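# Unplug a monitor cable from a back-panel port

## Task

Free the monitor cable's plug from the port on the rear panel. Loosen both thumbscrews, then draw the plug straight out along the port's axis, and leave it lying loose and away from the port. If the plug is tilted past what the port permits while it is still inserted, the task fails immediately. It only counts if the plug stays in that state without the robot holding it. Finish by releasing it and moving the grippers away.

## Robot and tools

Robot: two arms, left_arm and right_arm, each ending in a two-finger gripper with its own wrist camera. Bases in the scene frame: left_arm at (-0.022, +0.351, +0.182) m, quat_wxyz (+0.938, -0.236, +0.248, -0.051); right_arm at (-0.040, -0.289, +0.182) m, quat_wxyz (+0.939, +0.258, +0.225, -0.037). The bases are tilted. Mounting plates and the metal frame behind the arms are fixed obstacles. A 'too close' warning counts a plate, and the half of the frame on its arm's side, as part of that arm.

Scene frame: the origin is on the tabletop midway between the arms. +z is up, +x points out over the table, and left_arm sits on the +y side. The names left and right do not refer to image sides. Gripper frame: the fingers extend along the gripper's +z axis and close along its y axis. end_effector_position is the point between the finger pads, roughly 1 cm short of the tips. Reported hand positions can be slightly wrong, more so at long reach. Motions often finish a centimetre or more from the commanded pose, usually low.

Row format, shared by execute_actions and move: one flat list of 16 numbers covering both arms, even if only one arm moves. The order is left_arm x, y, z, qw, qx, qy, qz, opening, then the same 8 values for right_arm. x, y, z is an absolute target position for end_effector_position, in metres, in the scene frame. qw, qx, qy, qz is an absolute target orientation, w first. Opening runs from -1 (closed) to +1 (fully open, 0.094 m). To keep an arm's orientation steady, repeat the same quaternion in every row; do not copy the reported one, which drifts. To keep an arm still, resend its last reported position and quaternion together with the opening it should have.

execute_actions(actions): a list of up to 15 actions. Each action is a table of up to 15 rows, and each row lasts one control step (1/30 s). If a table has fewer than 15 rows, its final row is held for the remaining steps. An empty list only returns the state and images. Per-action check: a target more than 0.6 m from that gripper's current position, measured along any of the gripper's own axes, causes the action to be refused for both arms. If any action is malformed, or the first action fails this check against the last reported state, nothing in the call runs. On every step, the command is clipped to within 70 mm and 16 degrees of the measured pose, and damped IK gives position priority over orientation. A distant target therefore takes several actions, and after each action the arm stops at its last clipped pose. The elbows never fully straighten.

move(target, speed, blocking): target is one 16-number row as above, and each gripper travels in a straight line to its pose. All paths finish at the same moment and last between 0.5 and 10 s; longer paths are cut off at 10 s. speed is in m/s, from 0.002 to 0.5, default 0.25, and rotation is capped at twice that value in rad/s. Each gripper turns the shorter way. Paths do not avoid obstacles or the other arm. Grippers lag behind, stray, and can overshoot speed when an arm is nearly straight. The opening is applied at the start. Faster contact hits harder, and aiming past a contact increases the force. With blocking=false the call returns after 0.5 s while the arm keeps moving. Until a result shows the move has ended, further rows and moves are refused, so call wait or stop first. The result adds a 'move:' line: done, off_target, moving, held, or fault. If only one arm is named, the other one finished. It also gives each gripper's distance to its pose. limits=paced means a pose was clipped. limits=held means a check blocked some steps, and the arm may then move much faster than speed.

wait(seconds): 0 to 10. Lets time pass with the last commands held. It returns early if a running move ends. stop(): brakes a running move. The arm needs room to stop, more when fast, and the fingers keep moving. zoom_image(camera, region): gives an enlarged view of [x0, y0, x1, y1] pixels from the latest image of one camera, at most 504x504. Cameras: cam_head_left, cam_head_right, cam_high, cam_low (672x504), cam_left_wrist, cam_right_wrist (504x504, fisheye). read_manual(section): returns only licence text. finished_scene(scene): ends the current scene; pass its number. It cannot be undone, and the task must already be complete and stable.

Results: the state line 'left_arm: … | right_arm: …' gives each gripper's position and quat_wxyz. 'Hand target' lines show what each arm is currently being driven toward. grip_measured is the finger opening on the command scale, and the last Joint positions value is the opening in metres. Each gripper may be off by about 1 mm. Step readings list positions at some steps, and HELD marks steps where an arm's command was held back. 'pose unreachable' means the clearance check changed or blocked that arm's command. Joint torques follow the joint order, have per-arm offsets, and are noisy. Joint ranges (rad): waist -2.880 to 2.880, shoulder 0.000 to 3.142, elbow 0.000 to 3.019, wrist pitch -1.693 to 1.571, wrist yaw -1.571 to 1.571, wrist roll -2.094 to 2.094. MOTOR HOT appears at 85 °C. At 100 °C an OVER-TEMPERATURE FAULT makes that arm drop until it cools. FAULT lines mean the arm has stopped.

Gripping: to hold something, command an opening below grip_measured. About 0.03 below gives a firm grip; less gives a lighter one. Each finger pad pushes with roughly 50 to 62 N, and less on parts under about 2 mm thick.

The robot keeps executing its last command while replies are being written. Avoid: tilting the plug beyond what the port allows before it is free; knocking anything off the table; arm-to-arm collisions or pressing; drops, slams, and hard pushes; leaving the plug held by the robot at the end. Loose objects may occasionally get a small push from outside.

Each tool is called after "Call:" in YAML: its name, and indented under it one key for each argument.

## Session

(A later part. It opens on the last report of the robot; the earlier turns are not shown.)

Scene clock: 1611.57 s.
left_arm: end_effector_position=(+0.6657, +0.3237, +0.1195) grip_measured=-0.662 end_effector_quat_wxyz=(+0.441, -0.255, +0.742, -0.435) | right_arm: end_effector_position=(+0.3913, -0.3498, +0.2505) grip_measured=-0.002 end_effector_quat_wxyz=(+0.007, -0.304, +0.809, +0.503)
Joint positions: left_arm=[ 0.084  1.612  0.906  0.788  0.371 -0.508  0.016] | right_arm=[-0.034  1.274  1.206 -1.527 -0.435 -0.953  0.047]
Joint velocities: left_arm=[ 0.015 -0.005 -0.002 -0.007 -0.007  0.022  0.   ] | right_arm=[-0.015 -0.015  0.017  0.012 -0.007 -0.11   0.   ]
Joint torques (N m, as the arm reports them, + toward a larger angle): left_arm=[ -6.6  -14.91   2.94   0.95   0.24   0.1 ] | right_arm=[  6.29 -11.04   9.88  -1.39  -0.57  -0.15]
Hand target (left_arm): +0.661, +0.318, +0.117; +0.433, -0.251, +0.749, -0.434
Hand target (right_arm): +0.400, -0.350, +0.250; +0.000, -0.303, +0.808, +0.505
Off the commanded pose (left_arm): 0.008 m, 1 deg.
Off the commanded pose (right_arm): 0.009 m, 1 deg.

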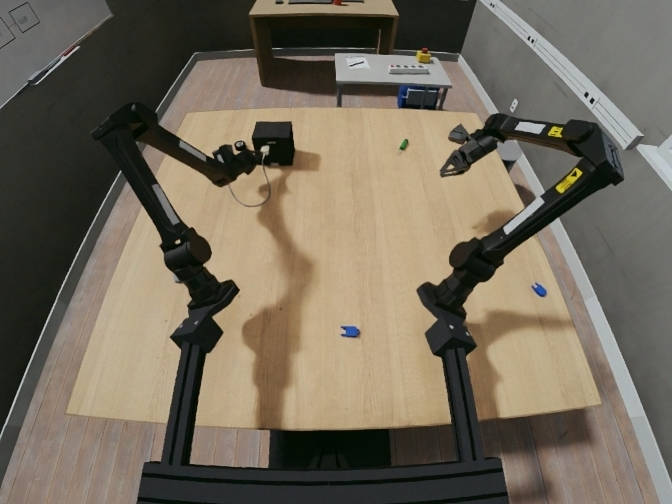

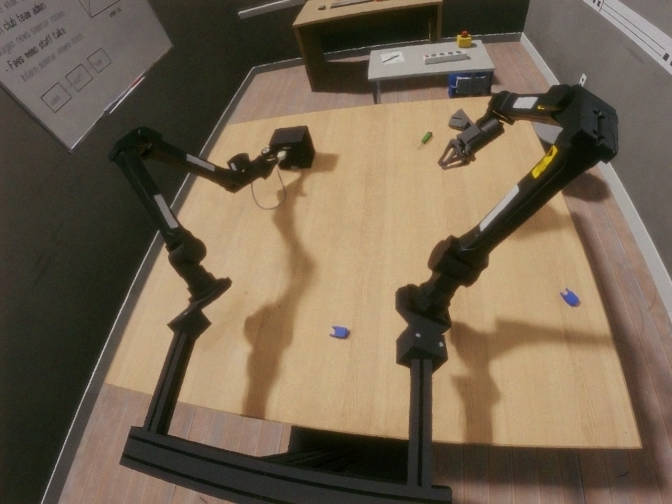

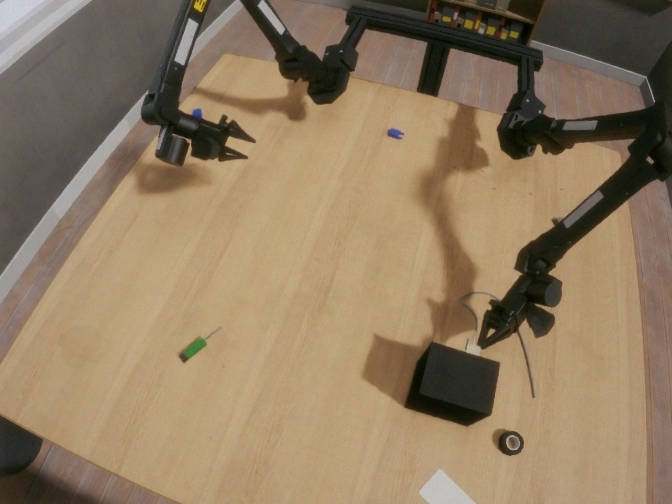

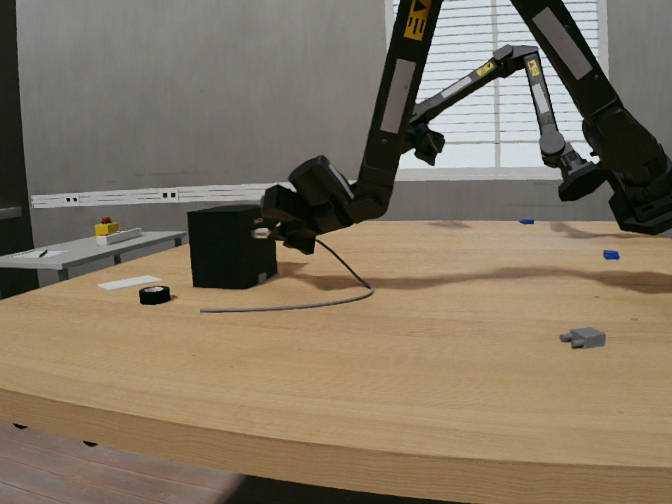

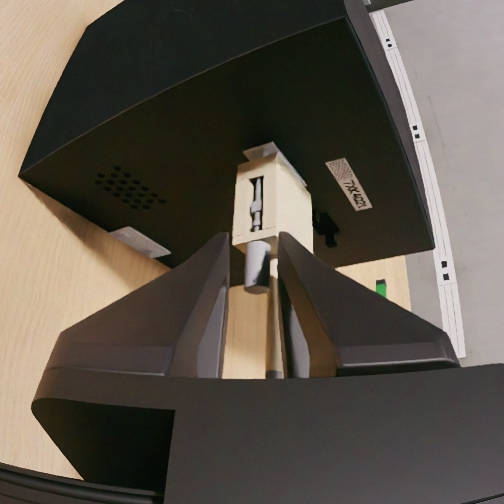

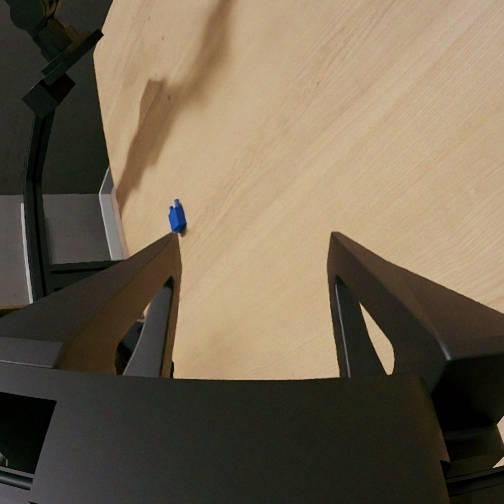

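Call:
execute_actions:
  actions:
    - [[0.6605,0.318,0.117,0.433,-0.25,0.75,-0.433,-0.89,0.4,-0.35,0.25,0,-0.3,0.8,0.5,0],[0.6605,0.318,0.117,0.433,-0.25,0.75,-0.433,-0.89,0.4,-0.35,0.25,0,-0.3,0.8,0.5,0],[0.6605,0.318,0.117,0.433,-0.25,0.75,-0.433,-0.89,0.4,-0.35,0.25,0,-0.3,0.8,0.5,0],[0.6605,0.318,0.117,0.433,-0.25,0.75,-0.433,-0.89,0.4,-0.35,0.25,0,-0.3,0.8,0.5,0],[0.666,0.318,0.1185,0.399,-0.301,0.692,-0.521,-0.89,0.4,-0.35,0.25,0,-0.3,0.8,0.5,0],[0.666,0.318,0.1185,0.399,-0.301,0.692,-0.521,-0.89,0.4,-0.35,0.25,0,-0.3,0.8,0.5,0],[0.666,0.318,0.1185,0.399,-0.301,0.692,-0.521,-0.89,0.4,-0.35,0.25,0,-0.3,0.8,0.5,0],[0.668,0.319,0.1168,0.36,-0.347,0.623,-0.602,-0.89,0.4,-0.35,0.25,0,-0.3,0.8,0.5,0],[0.668,0.319,0.1168,0.36,-0.347,0.623,-0.602,-0.89,0.4,-0.35,0.25,0,-0.3,0.8,0.5,0],[0.668,0.319,0.1168,0.36,-0.347,0.623,-0.602,-0.89,0.4,-0.35,0.25,0,-0.3,0.8,0.5,0],[0.669,0.319,0.115,0.315,-0.389,0.545,-0.673,-0.89,0.4,-0.35,0.25,0,-0.3,0.8,0.5,0],[0.669,0.319,0.115,0.315,-0.389,0.545,-0.673,-0.89,0.4,-0.35,0.25,0,-0.3,0.8,0.5,0],[0.669,0.319,0.115,0.315,-0.389,0.545,-0.673,-0.89,0.4,-0.35,0.25,0,-0.3,0.8,0.5,0],[0.669,0.319,0.113,0.269,-0.422,0.465,-0.73,-0.89,0.4,-0.35,0.25,0,-0.3,0.8,0.5,0]]
    - [[0.669,0.319,0.113,0.269,-0.422,0.465,-0.73,-0.89,0.4,-0.35,0.25,0,-0.3,0.8,0.5,0]]
    - [[0.666,0.319,0.114,0.269,-0.422,0.465,-0.73,-0.66,0.4,-0.35,0.25,0,-0.3,0.8,0.5,0],[0.666,0.319,0.114,0.269,-0.422,0.465,-0.73,-0.66,0.4,-0.35,0.25,0,-0.3,0.8,0.5,0],[0.665,0.318,0.117,0.315,-0.389,0.545,-0.673,-0.66,0.4,-0.35,0.25,0,-0.3,0.8,0.5,0],[0.665,0.318,0.117,0.315,-0.389,0.545,-0.673,-0.66,0.4,-0.35,0.25,0,-0.3,0.8,0.5,0],[0.665,0.318,0.117,0.315,-0.389,0.545,-0.673,-0.66,0.4,-0.35,0.25,0,-0.3,0.8,0.5,0],[0.664,0.316,0.116,0.36,-0.347,0.623,-0.602,-0.66,0.4,-0.35,0.25,0,-0.3,0.8,0.5,0],[0.664,0.316,0.116,0.36,-0.347,0.623,-0.602,-0.66,0.4,-0.35,0.25,0,-0.3,0.8,0.5,0],[0.664,0.316,0.116,0.36,-0.347,0.623,-0.602,-0.66,0.4,-0.35,0.25,0,-0.3,0.8,0.5,0],[0.662,0.316,0.116,0.399,-0.301,0.692,-0.521,-0.66,0.4,-0.35,0.25,0,-0.3,0.8,0.5,0],[0.662,0.316,0.116,0.399,-0.301,0.692,-0.521,-0.66,0.4,-0.35,0.25,0,-0.3,0.8,0.5,0],[0.662,0.316,0.116,0.399,-0.301,0.692,-0.521,-0.66,0.4,-0.35,0.25,0,-0.3,0.8,0.5,0],[0.6605,0.318,0.117,0.433,-0.25,0.75,-0.433,-0.66,0.4,-0.35,0.25,0,-0.3,0.8,0.5,0]]
    - [[0.6605,0.318,0.117,0.433,-0.25,0.75,-0.433,-0.66,0.4,-0.35,0.25,0,-0.3,0.8,0.5,0]]
    - [[0.6605,0.318,0.117,0.433,-0.25,0.75,-0.433,-0.89,0.4,-0.35,0.25,0,-0.3,0.8,0.5,0],[0.6605,0.318,0.117,0.433,-0.25,0.75,-0.433,-0.89,0.4,-0.35,0.25,0,-0.3,0.8,0.5,0],[0.6605,0.318,0.117,0.433,-0.25,0.75,-0.433,-0.89,0.4,-0.35,0.25,0,-0.3,0.8,0.5,0],[0.6605,0.318,0.117,0.433,-0.25,0.75,-0.433,-0.89,0.4,-0.35,0.25,0,-0.3,0.8,0.5,0],[0.666,0.318,0.1185,0.399,-0.301,0.692,-0.521,-0.89,0.4,-0.35,0.25,0,-0.3,0.8,0.5,0],[0.666,0.318,0.1185,0.399,-0.301,0.692,-0.521,-0.89,0.4,-0.35,0.25,0,-0.3,0.8,0.5,0],[0.666,0.318,0.1185,0.399,-0.301,0.692,-0.521,-0.89,0.4,-0.35,0.25,0,-0.3,0.8,0.5,0],[0.668,0.319,0.1168,0.36,-0.347,0.623,-0.602,-0.89,0.4,-0.35,0.25,0,-0.3,0.8,0.5,0],[0.668,0.319,0.1168,0.36,-0.347,0.623,-0.602,-0.89,0.4,-0.35,0.25,0,-0.3,0.8,0.5,0],[0.668,0.319,0.1168,0.36,-0.347,0.623,-0.602,-0.89,0.4,-0.35,0.25,0,-0.3,0.8,0.5,0],[0.669,0.319,0.115,0.315,-0.389,0.545,-0.673,-0.89,0.4,-0.35,0.25,0,-0.3,0.8,0.5,0],[0.669,0.319,0.115,0.315,-0.389,0.545,-0.673,-0.89,0.4,-0.35,0.25,0,-0.3,0.8,0.5,0],[0.669,0.319,0.115,0.315,-0.389,0.545,-0.673,-0.89,0.4,-0.35,0.25,0,-0.3,0.8,0.5,0],[0.669,0.319,0.113,0.269,-0.422,0.465,-0.73,-0.89,0.4,-0.35,0.25,0,-0.3,0.8,0.5,0]]
    - [[0.669,0.319,0.113,0.269,-0.422,0.465,-0.73,-0.89,0.4,-0.35,0.25,0,-0.3,0.8,0.5,0]]
    - [[0.666,0.319,0.114,0.269,-0.422,0.465,-0.73,-0.66,0.4,-0.35,0.25,0,-0.3,0.8,0.5,0],[0.666,0.319,0.114,0.269,-0.422,0.465,-0.73,-0.66,0.4,-0.35,0.25,0,-0.3,0.8,0.5,0],[0.665,0.318,0.117,0.315,-0.389,0.545,-0.673,-0.66,0.4,-0.35,0.25,0,-0.3,0.8,0.5,0],[0.665,0.318,0.117,0.315,-0.389,0.545,-0.673,-0.66,0.4,-0.35,0.25,0,-0.3,0.8,0.5,0],[0.665,0.318,0.117,0.315,-0.389,0.545,-0.673,-0.66,0.4,-0.35,0.25,0,-0.3,0.8,0.5,0],[0.664,0.316,0.116,0.36,-0.347,0.623,-0.602,-0.66,0.4,-0.35,0.25,0,-0.3,0.8,0.5,0],[0.664,0.316,0.116,0.36,-0.347,0.623,-0.602,-0.66,0.4,-0.35,0.25,0,-0.3,0.8,0.5,0],[0.664,0.316,0.116,0.36,-0.347,0.623,-0.602,-0.66,0.4,-0.35,0.25,0,-0.3,0.8,0.5,0],[0.662,0.316,0.116,0.399,-0.301,0.692,-0.521,-0.66,0.4,-0.35,0.25,0,-0.3,0.8,0.5,0],[0.662,0.316,0.116,0.399,-0.301,0.692,-0.521,-0.66,0.4,-0.35,0.25,0,-0.3,0.8,0.5,0],[0.662,0.316,0.116,0.399,-0.301,0.692,-0.521,-0.66,0.4,-0.35,0.25,0,-0.3,0.8,0.5,0],[0.6605,0.318,0.117,0.433,-0.25,0.75,-0.433,-0.66,0.4,-0.35,0.25,0,-0.3,0.8,0.5,0]]
    - [[0.6605,0.318,0.117,0.433,-0.25,0.75,-0.433,-0.66,0.4,-0.35,0.25,0,-0.3,0.8,0.5,0]]
    - [[0.6605,0.318,0.117,0.433,-0.25,0.75,-0.433,-0.89,0.4,-0.35,0.25,0,-0.3,0.8,0.5,0],[0.6605,0.318,0.117,0.433,-0.25,0.75,-0.433,-0.89,0.4,-0.35,0.25,0,-0.3,0.8,0.5,0],[0.6605,0.318,0.117,0.433,-0.25,0.75,-0.433,-0.89,0.4,-0.35,0.25,0,-0.3,0.8,0.5,0],[0.6605,0.318,0.117,0.433,-0.25,0.75,-0.433,-0.89,0.4,-0.35,0.25,0,-0.3,0.8,0.5,0],[0.666,0.318,0.1185,0.399,-0.301,0.692,-0.521,-0.89,0.4,-0.35,0.25,0,-0.3,0.8,0.5,0],[0.666,0.318,0.1185,0.399,-0.301,0.692,-0.521,-0.89,0.4,-0.35,0.25,0,-0.3,0.8,0.5,0],[0.666,0.318,0.1185,0.399,-0.301,0.692,-0.521,-0.89,0.4,-0.35,0.25,0,-0.3,0.8,0.5,0],[0.668,0.319,0.1168,0.36,-0.347,0.623,-0.602,-0.89,0.4,-0.35,0.25,0,-0.3,0.8,0.5,0],[0.668,0.319,0.1168,0.36,-0.347,0.623,-0.602,-0.89,0.4,-0.35,0.25,0,-0.3,0.8,0.5,0],[0.668,0.319,0.1168,0.36,-0.347,0.623,-0.602,-0.89,0.4,-0.35,0.25,0,-0.3,0.8,0.5,0],[0.669,0.319,0.115,0.315,-0.389,0.545,-0.673,-0.89,0.4,-0.35,0.25,0,-0.3,0.8,0.5,0],[0.669,0.319,0.115,0.315,-0.389,0.545,-0.673,-0.89,0.4,-0.35,0.25,0,-0.3,0.8,0.5,0],[0.669,0.319,0.115,0.315,-0.389,0.545,-0.673,-0.89,0.4,-0.35,0.25,0,-0.3,0.8,0.5,0],[0.669,0.319,0.113,0.269,-0.422,0.465,-0.73,-0.89,0.4,-0.35,0.25,0,-0.3,0.8,0.5,0]]
    - [[0.669,0.319,0.113,0.269,-0.422,0.465,-0.73,-0.89,0.4,-0.35,0.25,0,-0.3,0.8,0.5,0]]
    - [[0.666,0.319,0.114,0.269,-0.422,0.465,-0.73,-0.66,0.4,-0.35,0.25,0,-0.3,0.8,0.5,0],[0.666,0.319,0.114,0.269,-0.422,0.465,-0.73,-0.66,0.4,-0.35,0.25,0,-0.3,0.8,0.5,0],[0.665,0.318,0.117,0.315,-0.389,0.545,-0.673,-0.66,0.4,-0.35,0.25,0,-0.3,0.8,0.5,0],[0.665,0.318,0.117,0.315,-0.389,0.545,-0.673,-0.66,0.4,-0.35,0.25,0,-0.3,0.8,0.5,0],[0.665,0.318,0.117,0.315,-0.389,0.545,-0.673,-0.66,0.4,-0.35,0.25,0,-0.3,0.8,0.5,0],[0.664,0.316,0.116,0.36,-0.347,0.623,-0.602,-0.66,0.4,-0.35,0.25,0,-0.3,0.8,0.5,0],[0.664,0.316,0.116,0.36,-0.347,0.623,-0.602,-0.66,0.4,-0.35,0.25,0,-0.3,0.8,0.5,0],[0.664,0.316,0.116,0.36,-0.347,0.623,-0.602,-0.66,0.4,-0.35,0.25,0,-0.3,0.8,0.5,0],[0.662,0.316,0.116,0.399,-0.301,0.692,-0.521,-0.66,0.4,-0.35,0.25,0,-0.3,0.8,0.5,0],[0.662,0.316,0.116,0.399,-0.301,0.692,-0.521,-0.66,0.4,-0.35,0.25,0,-0.3,0.8,0.5,0],[0.662,0.316,0.116,0.399,-0.301,0.692,-0.521,-0.66,0.4,-0.35,0.25,0,-0.3,0.8,0.5,0],[0.6605,0.318,0.117,0.433,-0.25,0.75,-0.433,-0.66,0.4,-0.35,0.25,0,-0.3,0.8,0.5,0]]
    - [[0.6605,0.318,0.117,0.433,-0.25,0.75,-0.433,-0.66,0.4,-0.35,0.25,0,-0.3,0.8,0.5,0]]
    - [[0.6605,0.318,0.117,0.433,-0.25,0.75,-0.433,-0.89,0.4,-0.35,0.25,0,-0.3,0.8,0.5,0],[0.6605,0.318,0.117,0.433,-0.25,0.75,-0.433,-0.89,0.4,-0.35,0.25,0,-0.3,0.8,0.5,0],[0.6605,0.318,0.117,0.433,-0.25,0.75,-0.433,-0.89,0.4,-0.35,0.25,0,-0.3,0.8,0.5,0],[0.6605,0.318,0.117,0.433,-0.25,0.75,-0.433,-0.89,0.4,-0.35,0.25,0,-0.3,0.8,0.5,0],[0.666,0.318,0.1185,0.399,-0.301,0.692,-0.521,-0.89,0.4,-0.35,0.25,0,-0.3,0.8,0.5,0],[0.666,0.318,0.1185,0.399,-0.301,0.692,-0.521,-0.89,0.4,-0.35,0.25,0,-0.3,0.8,0.5,0],[0.666,0.318,0.1185,0.399,-0.301,0.692,-0.521,-0.89,0.4,-0.35,0.25,0,-0.3,0.8,0.5,0],[0.668,0.319,0.1168,0.36,-0.347,0.623,-0.602,-0.89,0.4,-0.35,0.25,0,-0.3,0.8,0.5,0],[0.668,0.319,0.1168,0.36,-0.347,0.623,-0.602,-0.89,0.4,-0.35,0.25,0,-0.3,0.8,0.5,0],[0.668,0.319,0.1168,0.36,-0.347,0.623,-0.602,-0.89,0.4,-0.35,0.25,0,-0.3,0.8,0.5,0],[0.669,0.319,0.115,0.315,-0.389,0.545,-0.673,-0.89,0.4,-0.35,0.25,0,-0.3,0.8,0.5,0],[0.669,0.319,0.115,0.315,-0.389,0.545,-0.673,-0.89,0.4,-0.35,0.25,0,-0.3,0.8,0.5,0],[0.669,0.319,0.115,0.315,-0.389,0.545,-0.673,-0.89,0.4,-0.35,0.25,0,-0.3,0.8,0.5,0],[0.669,0.319,0.113,0.269,-0.422,0.465,-0.73,-0.89,0.4,-0.35,0.25,0,-0.3,0.8,0.5,0]]
    - [[0.669,0.319,0.113,0.269,-0.422,0.465,-0.73,-0.89,0.4,-0.35,0.25,0,-0.3,0.8,0.5,0]]

Call:
zoom_image:
  camera: "cam_left_wrist"
  region: [150,150,370,370]

Scene clock: 1738.57 s.
left_arm: end_effector_position=(+0.6638, +0.3266, +0.1071) grip_measured=-0.889 end_effector_quat_wxyz=(+0.280, -0.420, +0.487, -0.713) | right_arm: end_effector_position=(+0.3913, -0.3498, +0.2505) grip_measured=-0.002 end_effector_quat_wxyz=(+0.007, -0.304, +0.809, +0.503)
Joint positions: left_arm=[ 0.17   1.89   0.993  1.392  0.682 -1.537  0.005] | right_arm=[-0.034  1.274  1.206 -1.527 -0.435 -0.953  0.047]
Joint velocities: left_arm=[-0.005  0.015  0.032  0.1   -0.081 -0.374 -0.001] | right_arm=[ 0.005 -0.005 -0.007 -0.002  0.007  0.022  0.001]
Joint torques (N m, as the arm reports them, + toward a larger angle): left_arm=[ -7.96 -14.48   3.48   2.7    0.23  -0.11] | right_arm=[  6.28 -11.02   9.87  -1.4   -0.57  -0.15]
Hand target (left_arm): +0.668, +0.319, +0.113; -0.269, +0.422, -0.468, +0.729
Hand target (right_arm): +0.400, -0.350, +0.250; +0.000, -0.303, +0.808, +0.505
Off the commanded pose (left_arm): 0.011 m, 3 deg.
Off the commanded pose (right_arm): 0.009 m, 1 deg.
Step readings (end_effector_position; steps 1 to 15: 1st action; 16 to 30: 2nd action; 31 to 45: 3rd action; 46 to 60: 4th action; 61 to 75: 5th action; 76 to 90: 6th action; 91 to 105: 7th action; 106 to 120: 8th action; 121 to 135: 9th action; 136 to 150: 10th action; 151 to 165: 11th action; 166 to 180: 12th action; 181 to 195: 13th action):
0: left_arm (+0.6657, +0.3237, +0.1195) | right_arm (+0.3913, -0.3498, +0.2505)
1: left_arm (+0.6657, +0.3237, +0.1195) | right_arm (+0.3913, -0.3498, +0.2505)
2: left_arm (+0.6658, +0.3234, +0.1203) | right_arm (+0.3913, -0.3498, +0.2505)
4: left_arm (+0.6659, +0.3235, +0.1208) | right_arm (+0.3913, -0.3498, +0.2505)
8: left_arm (+0.6648, +0.3227, +0.1212) | right_arm (+0.3913, -0.3498, +0.2505)
15: left_arm (+0.6645, +0.3241, +0.1164) | right_arm (+0.3913, -0.3498, +0.2505)
16: left_arm (+0.6644, +0.3242, +0.1158) | right_arm (+0.3913, -0.3498, +0.2505)
17: left_arm (+0.6644, +0.3239, +0.1156) | right_arm (+0.3913, -0.3498, +0.2505)
19: left_arm (+0.6641, +0.3238, +0.1148) | right_arm (+0.3913, -0.3498, +0.2505)
23: left_arm (+0.6638, +0.3244, +0.1131) | right_arm (+0.3913, -0.3498, +0.2505)
30: left_arm (+0.6637, +0.3242, +0.1125) | right_arm (+0.3913, -0.3498, +0.2505)
31: left_arm (+0.6638, +0.3247, +0.1124) | right_arm (+0.3913, -0.3498, +0.2505)
32: left_arm (+0.6638, +0.3249, +0.1124) | right_arm (+0.3913, -0.3498, +0.2505)
34: left_arm (+0.6633, +0.3229, +0.1081) | right_arm (+0.3913, -0.3498, +0.2505)
38: left_arm (+0.6651, +0.3258, +0.1105) | right_arm (+0.3913, -0.3498, +0.2505)
45: left_arm (+0.6677, +0.3326, +0.1196) | right_arm (+0.3913, -0.3498, +0.2505)
46: left_arm (+0.6677, +0.3323, +0.1207) | right_arm (+0.3913, -0.3498, +0.2505)
47: left_arm (+0.6679, +0.3318, +0.1216) | right_arm (+0.3913, -0.3498, +0.2505)
49: left_arm (+0.6679, +0.3294, +0.1226) | right_arm (+0.3913, -0.3498, +0.2505)
53: left_arm (+0.6673, +0.3255, +0.1236) | right_arm (+0.3913, -0.3498, +0.2505)
60: left_arm (+0.6658, +0.3242, +0.1200) | right_arm (+0.3913, -0.3498, +0.2505)
61: left_arm (+0.6657, +0.3242, +0.1199) | right_arm (+0.3913, -0.3498, +0.2505)
62: left_arm (+0.6656, +0.3236, +0.1201) | right_arm (+0.3913, -0.3498, +0.2505)
64: left_arm (+0.6658, +0.3235, +0.1208) | right_arm (+0.3913, -0.3498, +0.2505)
68: left_arm (+0.6648, +0.3229, +0.1214) | right_arm (+0.3913, -0.3498, +0.2505)
75: left_arm (+0.6644, +0.3246, +0.1165) | right_arm (+0.3913, -0.3498, +0.2505)
76: left_arm (+0.6644, +0.3246, +0.1159) | right_arm (+0.3913, -0.3498, +0.2505)
77: left_arm (+0.6644, +0.3246, +0.1155) | right_arm (+0.3913, -0.3498, +0.2505)
79: left_arm (+0.6641, +0.3242, +0.1149) | right_arm (+0.3913, -0.3498, +0.2505)
83: left_arm (+0.6638, +0.3248, +0.1131) | right_arm (+0.3913, -0.3498, +0.2505)
90: left_arm (+0.6636, +0.3247, +0.1121) | right_arm (+0.3913, -0.3498, +0.2505)
91: left_arm (+0.6637, +0.3252, +0.1121) | right_arm (+0.3913, -0.3498, +0.2505)
92: left_arm (+0.6637, +0.3254, +0.1123) | right_arm (+0.3913, -0.3498, +0.2505)
94: left_arm (+0.6632, +0.3234, +0.1080) | right_arm (+0.3913, -0.3498, +0.2505)
98: left_arm (+0.6649, +0.3263, +0.1099) | right_arm (+0.3913, -0.3498, +0.2505)
105: left_arm (+0.6676, +0.3325, +0.1199) | right_arm (+0.3913, -0.3498, +0.2505)
106: left_arm (+0.6678, +0.3323, +0.1211) | right_arm (+0.3913, -0.3498, +0.2505)
107: left_arm (+0.6680, +0.3315, +0.1221) | right_arm (+0.3913, -0.3498, +0.2505)
109: left_arm (+0.6681, +0.3292, +0.1228) | right_arm (+0.3913, -0.3498, +0.2505)
113: left_arm (+0.6675, +0.3255, +0.1236) | right_arm (+0.3913, -0.3498, +0.2505)
120: left_arm (+0.6658, +0.3241, +0.1199) | right_arm (+0.3913, -0.3498, +0.2505)
121: left_arm (+0.6658, +0.3241, +0.1198) | right_arm (+0.3913, -0.3498, +0.2505)
122: left_arm (+0.6658, +0.3237, +0.1203) | right_arm (+0.3913, -0.3498, +0.2505)
124: left_arm (+0.6660, +0.3238, +0.1211) | right_arm (+0.3913, -0.3498, +0.2505)
128: left_arm (+0.6647, +0.3235, +0.1217) | right_arm (+0.3913, -0.3498, +0.2505)
135: left_arm (+0.6627, +0.3264, +0.1166) | right_arm (+0.3913, -0.3498, +0.2505)
136: left_arm (+0.6627, +0.3263, +0.1159) | right_arm (+0.3913, -0.3498, +0.2505)
137: left_arm (+0.6630, +0.3265, +0.1153) | right_arm (+0.3913, -0.3498, +0.2505)
139: left_arm (+0.6636, +0.3260, +0.1147) | right_arm (+0.3913, -0.3498, +0.2505)
143: left_arm (+0.6634, +0.3264, +0.1122) | right_arm (+0.3913, -0.3498, +0.2505)
150: left_arm (+0.6640, +0.3269, +0.1083) | right_arm (+0.3913, -0.3498, +0.2505)
151: left_arm (+0.6641, +0.3271, +0.1087) | right_arm (+0.3913, -0.3498, +0.2505)
152: left_arm (+0.6641, +0.3272, +0.1095) | right_arm (+0.3913, -0.3498, +0.2505)
154: left_arm (+0.6635, +0.3249, +0.1064) | right_arm (+0.3913, -0.3498, +0.2505)
158: left_arm (+0.6647, +0.3265, +0.1091) | right_arm (+0.3913, -0.3498, +0.2505)
165: left_arm (+0.6680, +0.3322, +0.1206) | right_arm (+0.3913, -0.3498, +0.2505)
166: left_arm (+0.6681, +0.3319, +0.1218) | right_arm (+0.3913, -0.3498, +0.2505)
167: left_arm (+0.6682, +0.3314, +0.1227) | right_arm (+0.3913, -0.3498, +0.2505)
169: left_arm (+0.6681, +0.3295, +0.1230) | right_arm (+0.3913, -0.3498, +0.2505)
173: left_arm (+0.6674, +0.3256, +0.1234) | right_arm (+0.3913, -0.3498, +0.2505)
180: left_arm (+0.6659, +0.3244, +0.1198) | right_arm (+0.3913, -0.3498, +0.2505)
181: left_arm (+0.6658, +0.3243, +0.1197) | right_arm (+0.3913, -0.3498, +0.2505)
182: left_arm (+0.6658, +0.3236, +0.1204) | right_arm (+0.3913, -0.3498, +0.2505)
184: left_arm (+0.6660, +0.3238, +0.1210) | right_arm (+0.3913, -0.3498, +0.2505)
Lines left out of this list: 7.

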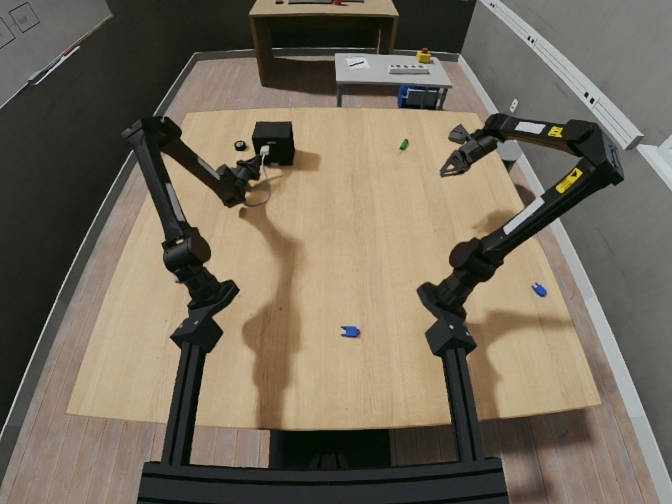

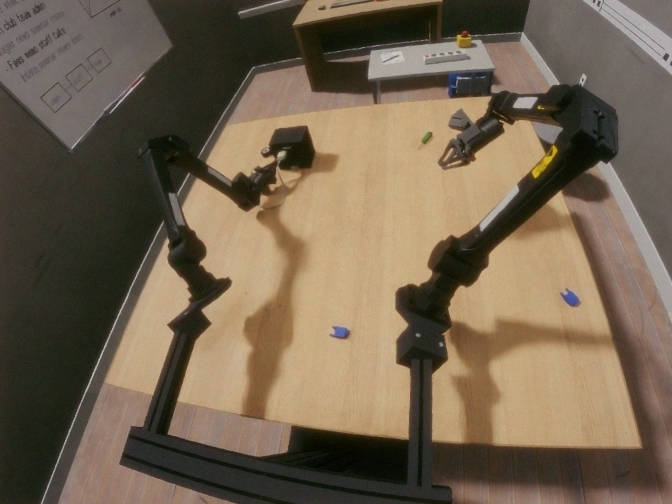

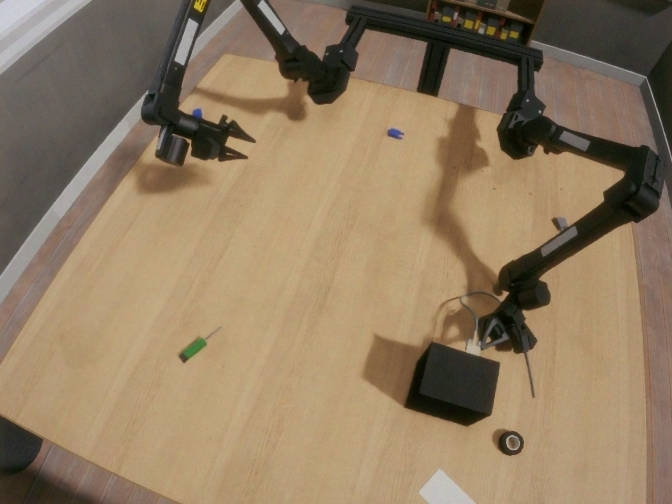

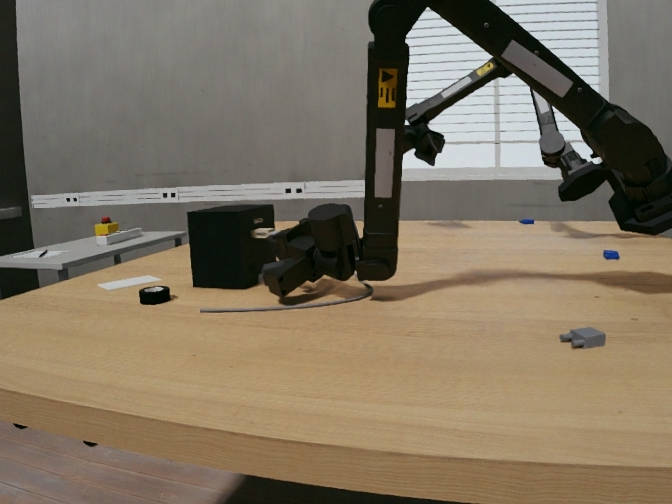

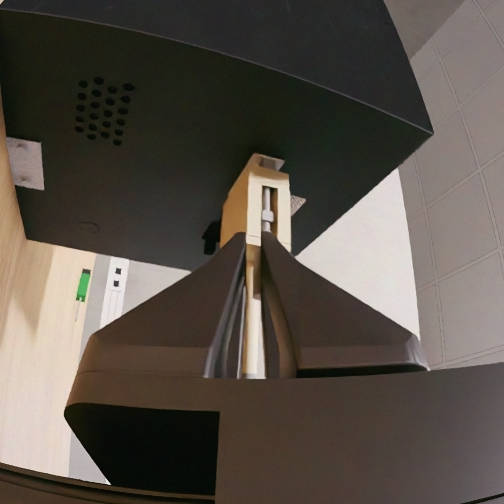

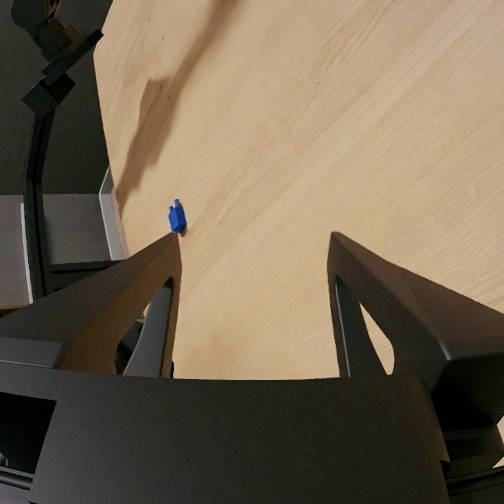

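Region (150, 150, 370, 370) of cam_left_wrist's 504x504 image, scaled by 2.291, with more detail than that image has.

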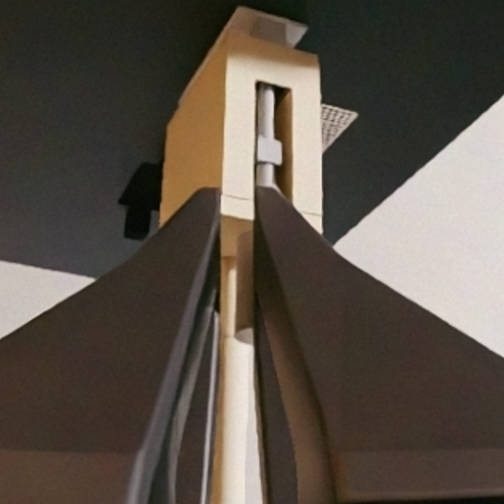

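Call:
execute_actions:
  actions:
    - [[0.666,0.319,0.114,0.269,-0.422,0.465,-0.73,-0.66,0.4,-0.35,0.25,0,-0.3,0.8,0.5,0],[0.666,0.319,0.114,0.269,-0.422,0.465,-0.73,-0.66,0.4,-0.35,0.25,0,-0.3,0.8,0.5,0],[0.665,0.318,0.117,0.315,-0.389,0.545,-0.673,-0.66,0.4,-0.35,0.25,0,-0.3,0.8,0.5,0],[0.665,0.318,0.117,0.315,-0.389,0.545,-0.673,-0.66,0.4,-0.35,0.25,0,-0.3,0.8,0.5,0],[0.665,0.318,0.117,0.315,-0.389,0.545,-0.673,-0.66,0.4,-0.35,0.25,0,-0.3,0.8,0.5,0],[0.664,0.316,0.116,0.36,-0.347,0.623,-0.602,-0.66,0.4,-0.35,0.25,0,-0.3,0.8,0.5,0],[0.664,0.316,0.116,0.36,-0.347,0.623,-0.602,-0.66,0.4,-0.35,0.25,0,-0.3,0.8,0.5,0],[0.664,0.316,0.116,0.36,-0.347,0.623,-0.602,-0.66,0.4,-0.35,0.25,0,-0.3,0.8,0.5,0],[0.662,0.316,0.116,0.399,-0.301,0.692,-0.521,-0.66,0.4,-0.35,0.25,0,-0.3,0.8,0.5,0],[0.662,0.316,0.116,0.399,-0.301,0.692,-0.521,-0.66,0.4,-0.35,0.25,0,-0.3,0.8,0.5,0],[0.662,0.316,0.116,0.399,-0.301,0.692,-0.521,-0.66,0.4,-0.35,0.25,0,-0.3,0.8,0.5,0],[0.6605,0.318,0.117,0.433,-0.25,0.75,-0.433,-0.66,0.4,-0.35,0.25,0,-0.3,0.8,0.5,0]]
    - [[0.6605,0.318,0.117,0.433,-0.25,0.75,-0.433,-0.66,0.4,-0.35,0.25,0,-0.3,0.8,0.5,0]]

Call:
zoom_image:
  camera: "cam_left_wrist"
  region: [150,150,370,370]

Scene clock: 1767.67 s.
left_arm: end_effector_position=(+0.6657, +0.3242, +0.1194) grip_measured=-0.662 end_effector_quat_wxyz=(+0.437, -0.264, +0.739, -0.440) | right_arm: end_effector_position=(+0.3913, -0.3498, +0.2505) grip_measured=-0.002 end_effector_quat_wxyz=(+0.007, -0.304, +0.809, +0.503)
Joint positions: left_arm=[ 0.085  1.612  0.906  0.79   0.371 -0.532  0.016] | right_arm=[-0.034  1.274  1.206 -1.527 -0.435 -0.953  0.047]
Joint velocities: left_arm=[-0.015  0.005  0.002 -0.046 -0.051  0.11  -0.   ] | right_arm=[-0.005 -0.005  0.012 -0.007 -0.037 -0.081  0.   ]
Joint torques (N m, as the arm reports them, + toward a larger angle): left_arm=[ -6.35 -14.98   2.92   0.92   0.23   0.11] | right_arm=[  6.26 -11.02   9.89  -1.39  -0.57  -0.15]
Hand target (left_arm): +0.661, +0.318, +0.117; +0.433, -0.251, +0.749, -0.434
Hand target (right_arm): +0.400, -0.350, +0.250; +0.000, -0.303, +0.808, +0.505
Off the commanded pose (left_arm): 0.008 m, 2 deg.
Off the commanded pose (right_arm): 0.009 m, 1 deg.
Step readings (end_effector_position; steps 1 to 15: 1st action; 16 to 30: 2nd action):
0: left_arm (+0.6639, +0.3267, +0.1084) | right_arm (+0.3913, -0.3498, +0.2505)
1: left_arm (+0.6639, +0.3269, +0.1088) | right_arm (+0.3913, -0.3498, +0.2505)
2: left_arm (+0.6639, +0.3269, +0.1095) | right_arm (+0.3913, -0.3498, +0.2505)
4: left_arm (+0.6634, +0.3244, +0.1067) | right_arm (+0.3913, -0.3498, +0.2505)
8: left_arm (+0.6647, +0.3264, +0.1092) | right_arm (+0.3913, -0.3498, +0.2505)
15: left_arm (+0.6678, +0.3323, +0.1205) | right_arm (+0.3913, -0.3498, +0.2505)
16: left_arm (+0.6680, +0.3320, +0.1218) | right_arm (+0.3913, -0.3498, +0.2505)
17: left_arm (+0.6683, +0.3315, +0.1227) | right_arm (+0.3913, -0.3498, +0.2505)
19: left_arm (+0.6682, +0.3295, +0.1230) | right_arm (+0.3913, -0.3498, +0.2505)
23: left_arm (+0.6674, +0.3258, +0.1231) | right_arm (+0.3913, -0.3498, +0.2505)
30: end_effector_position above

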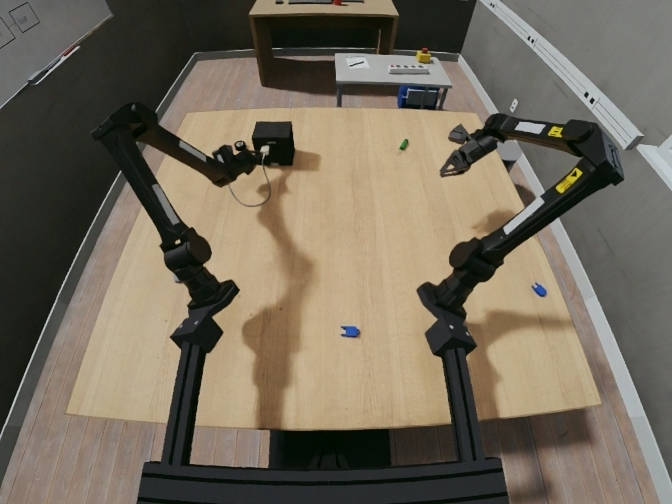

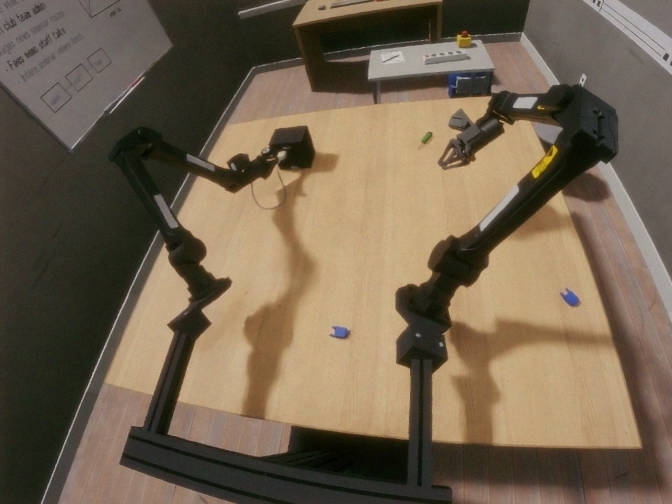

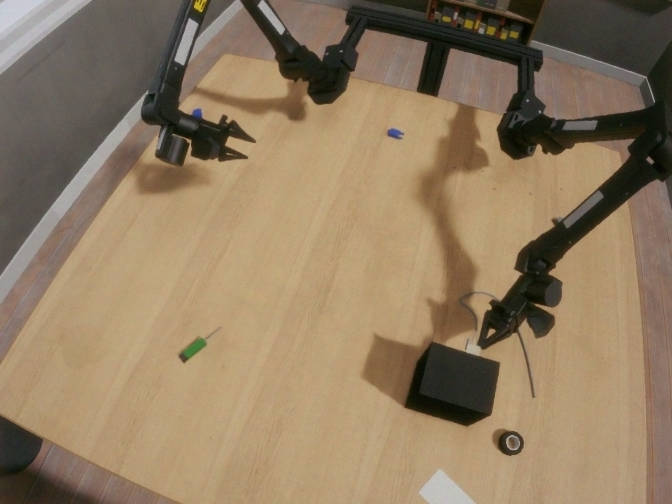

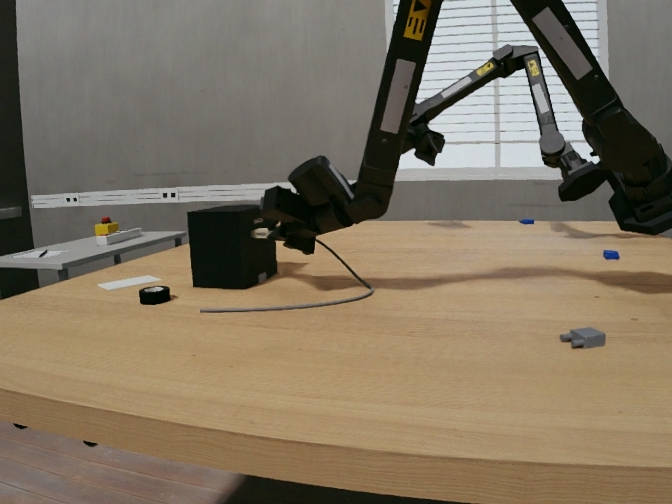

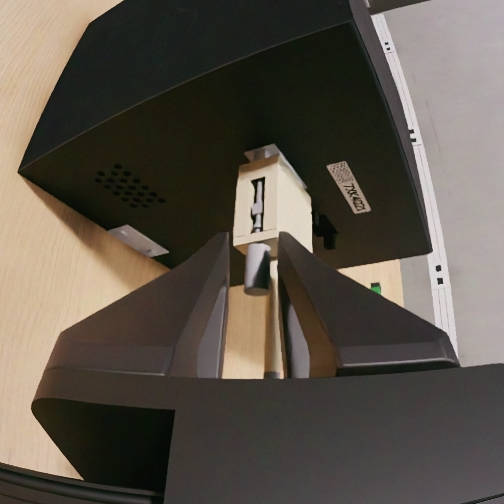

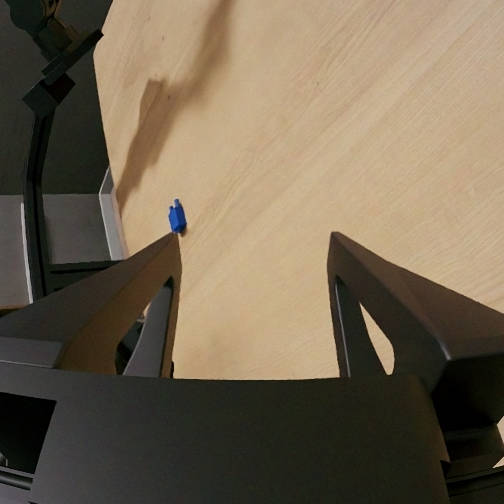

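Region (150, 150, 370, 370) of cam_left_wrist's 504x504 image, scaled by 2.291, with more detail than that image has.

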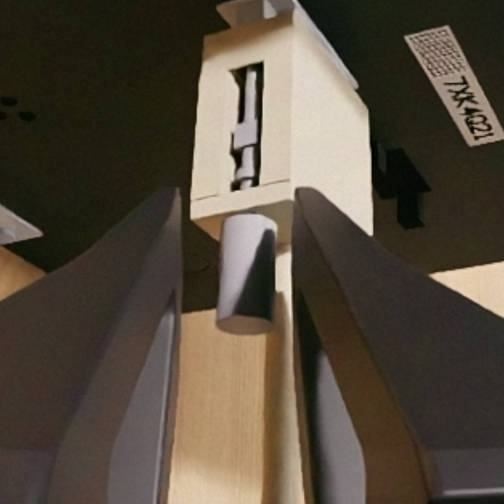

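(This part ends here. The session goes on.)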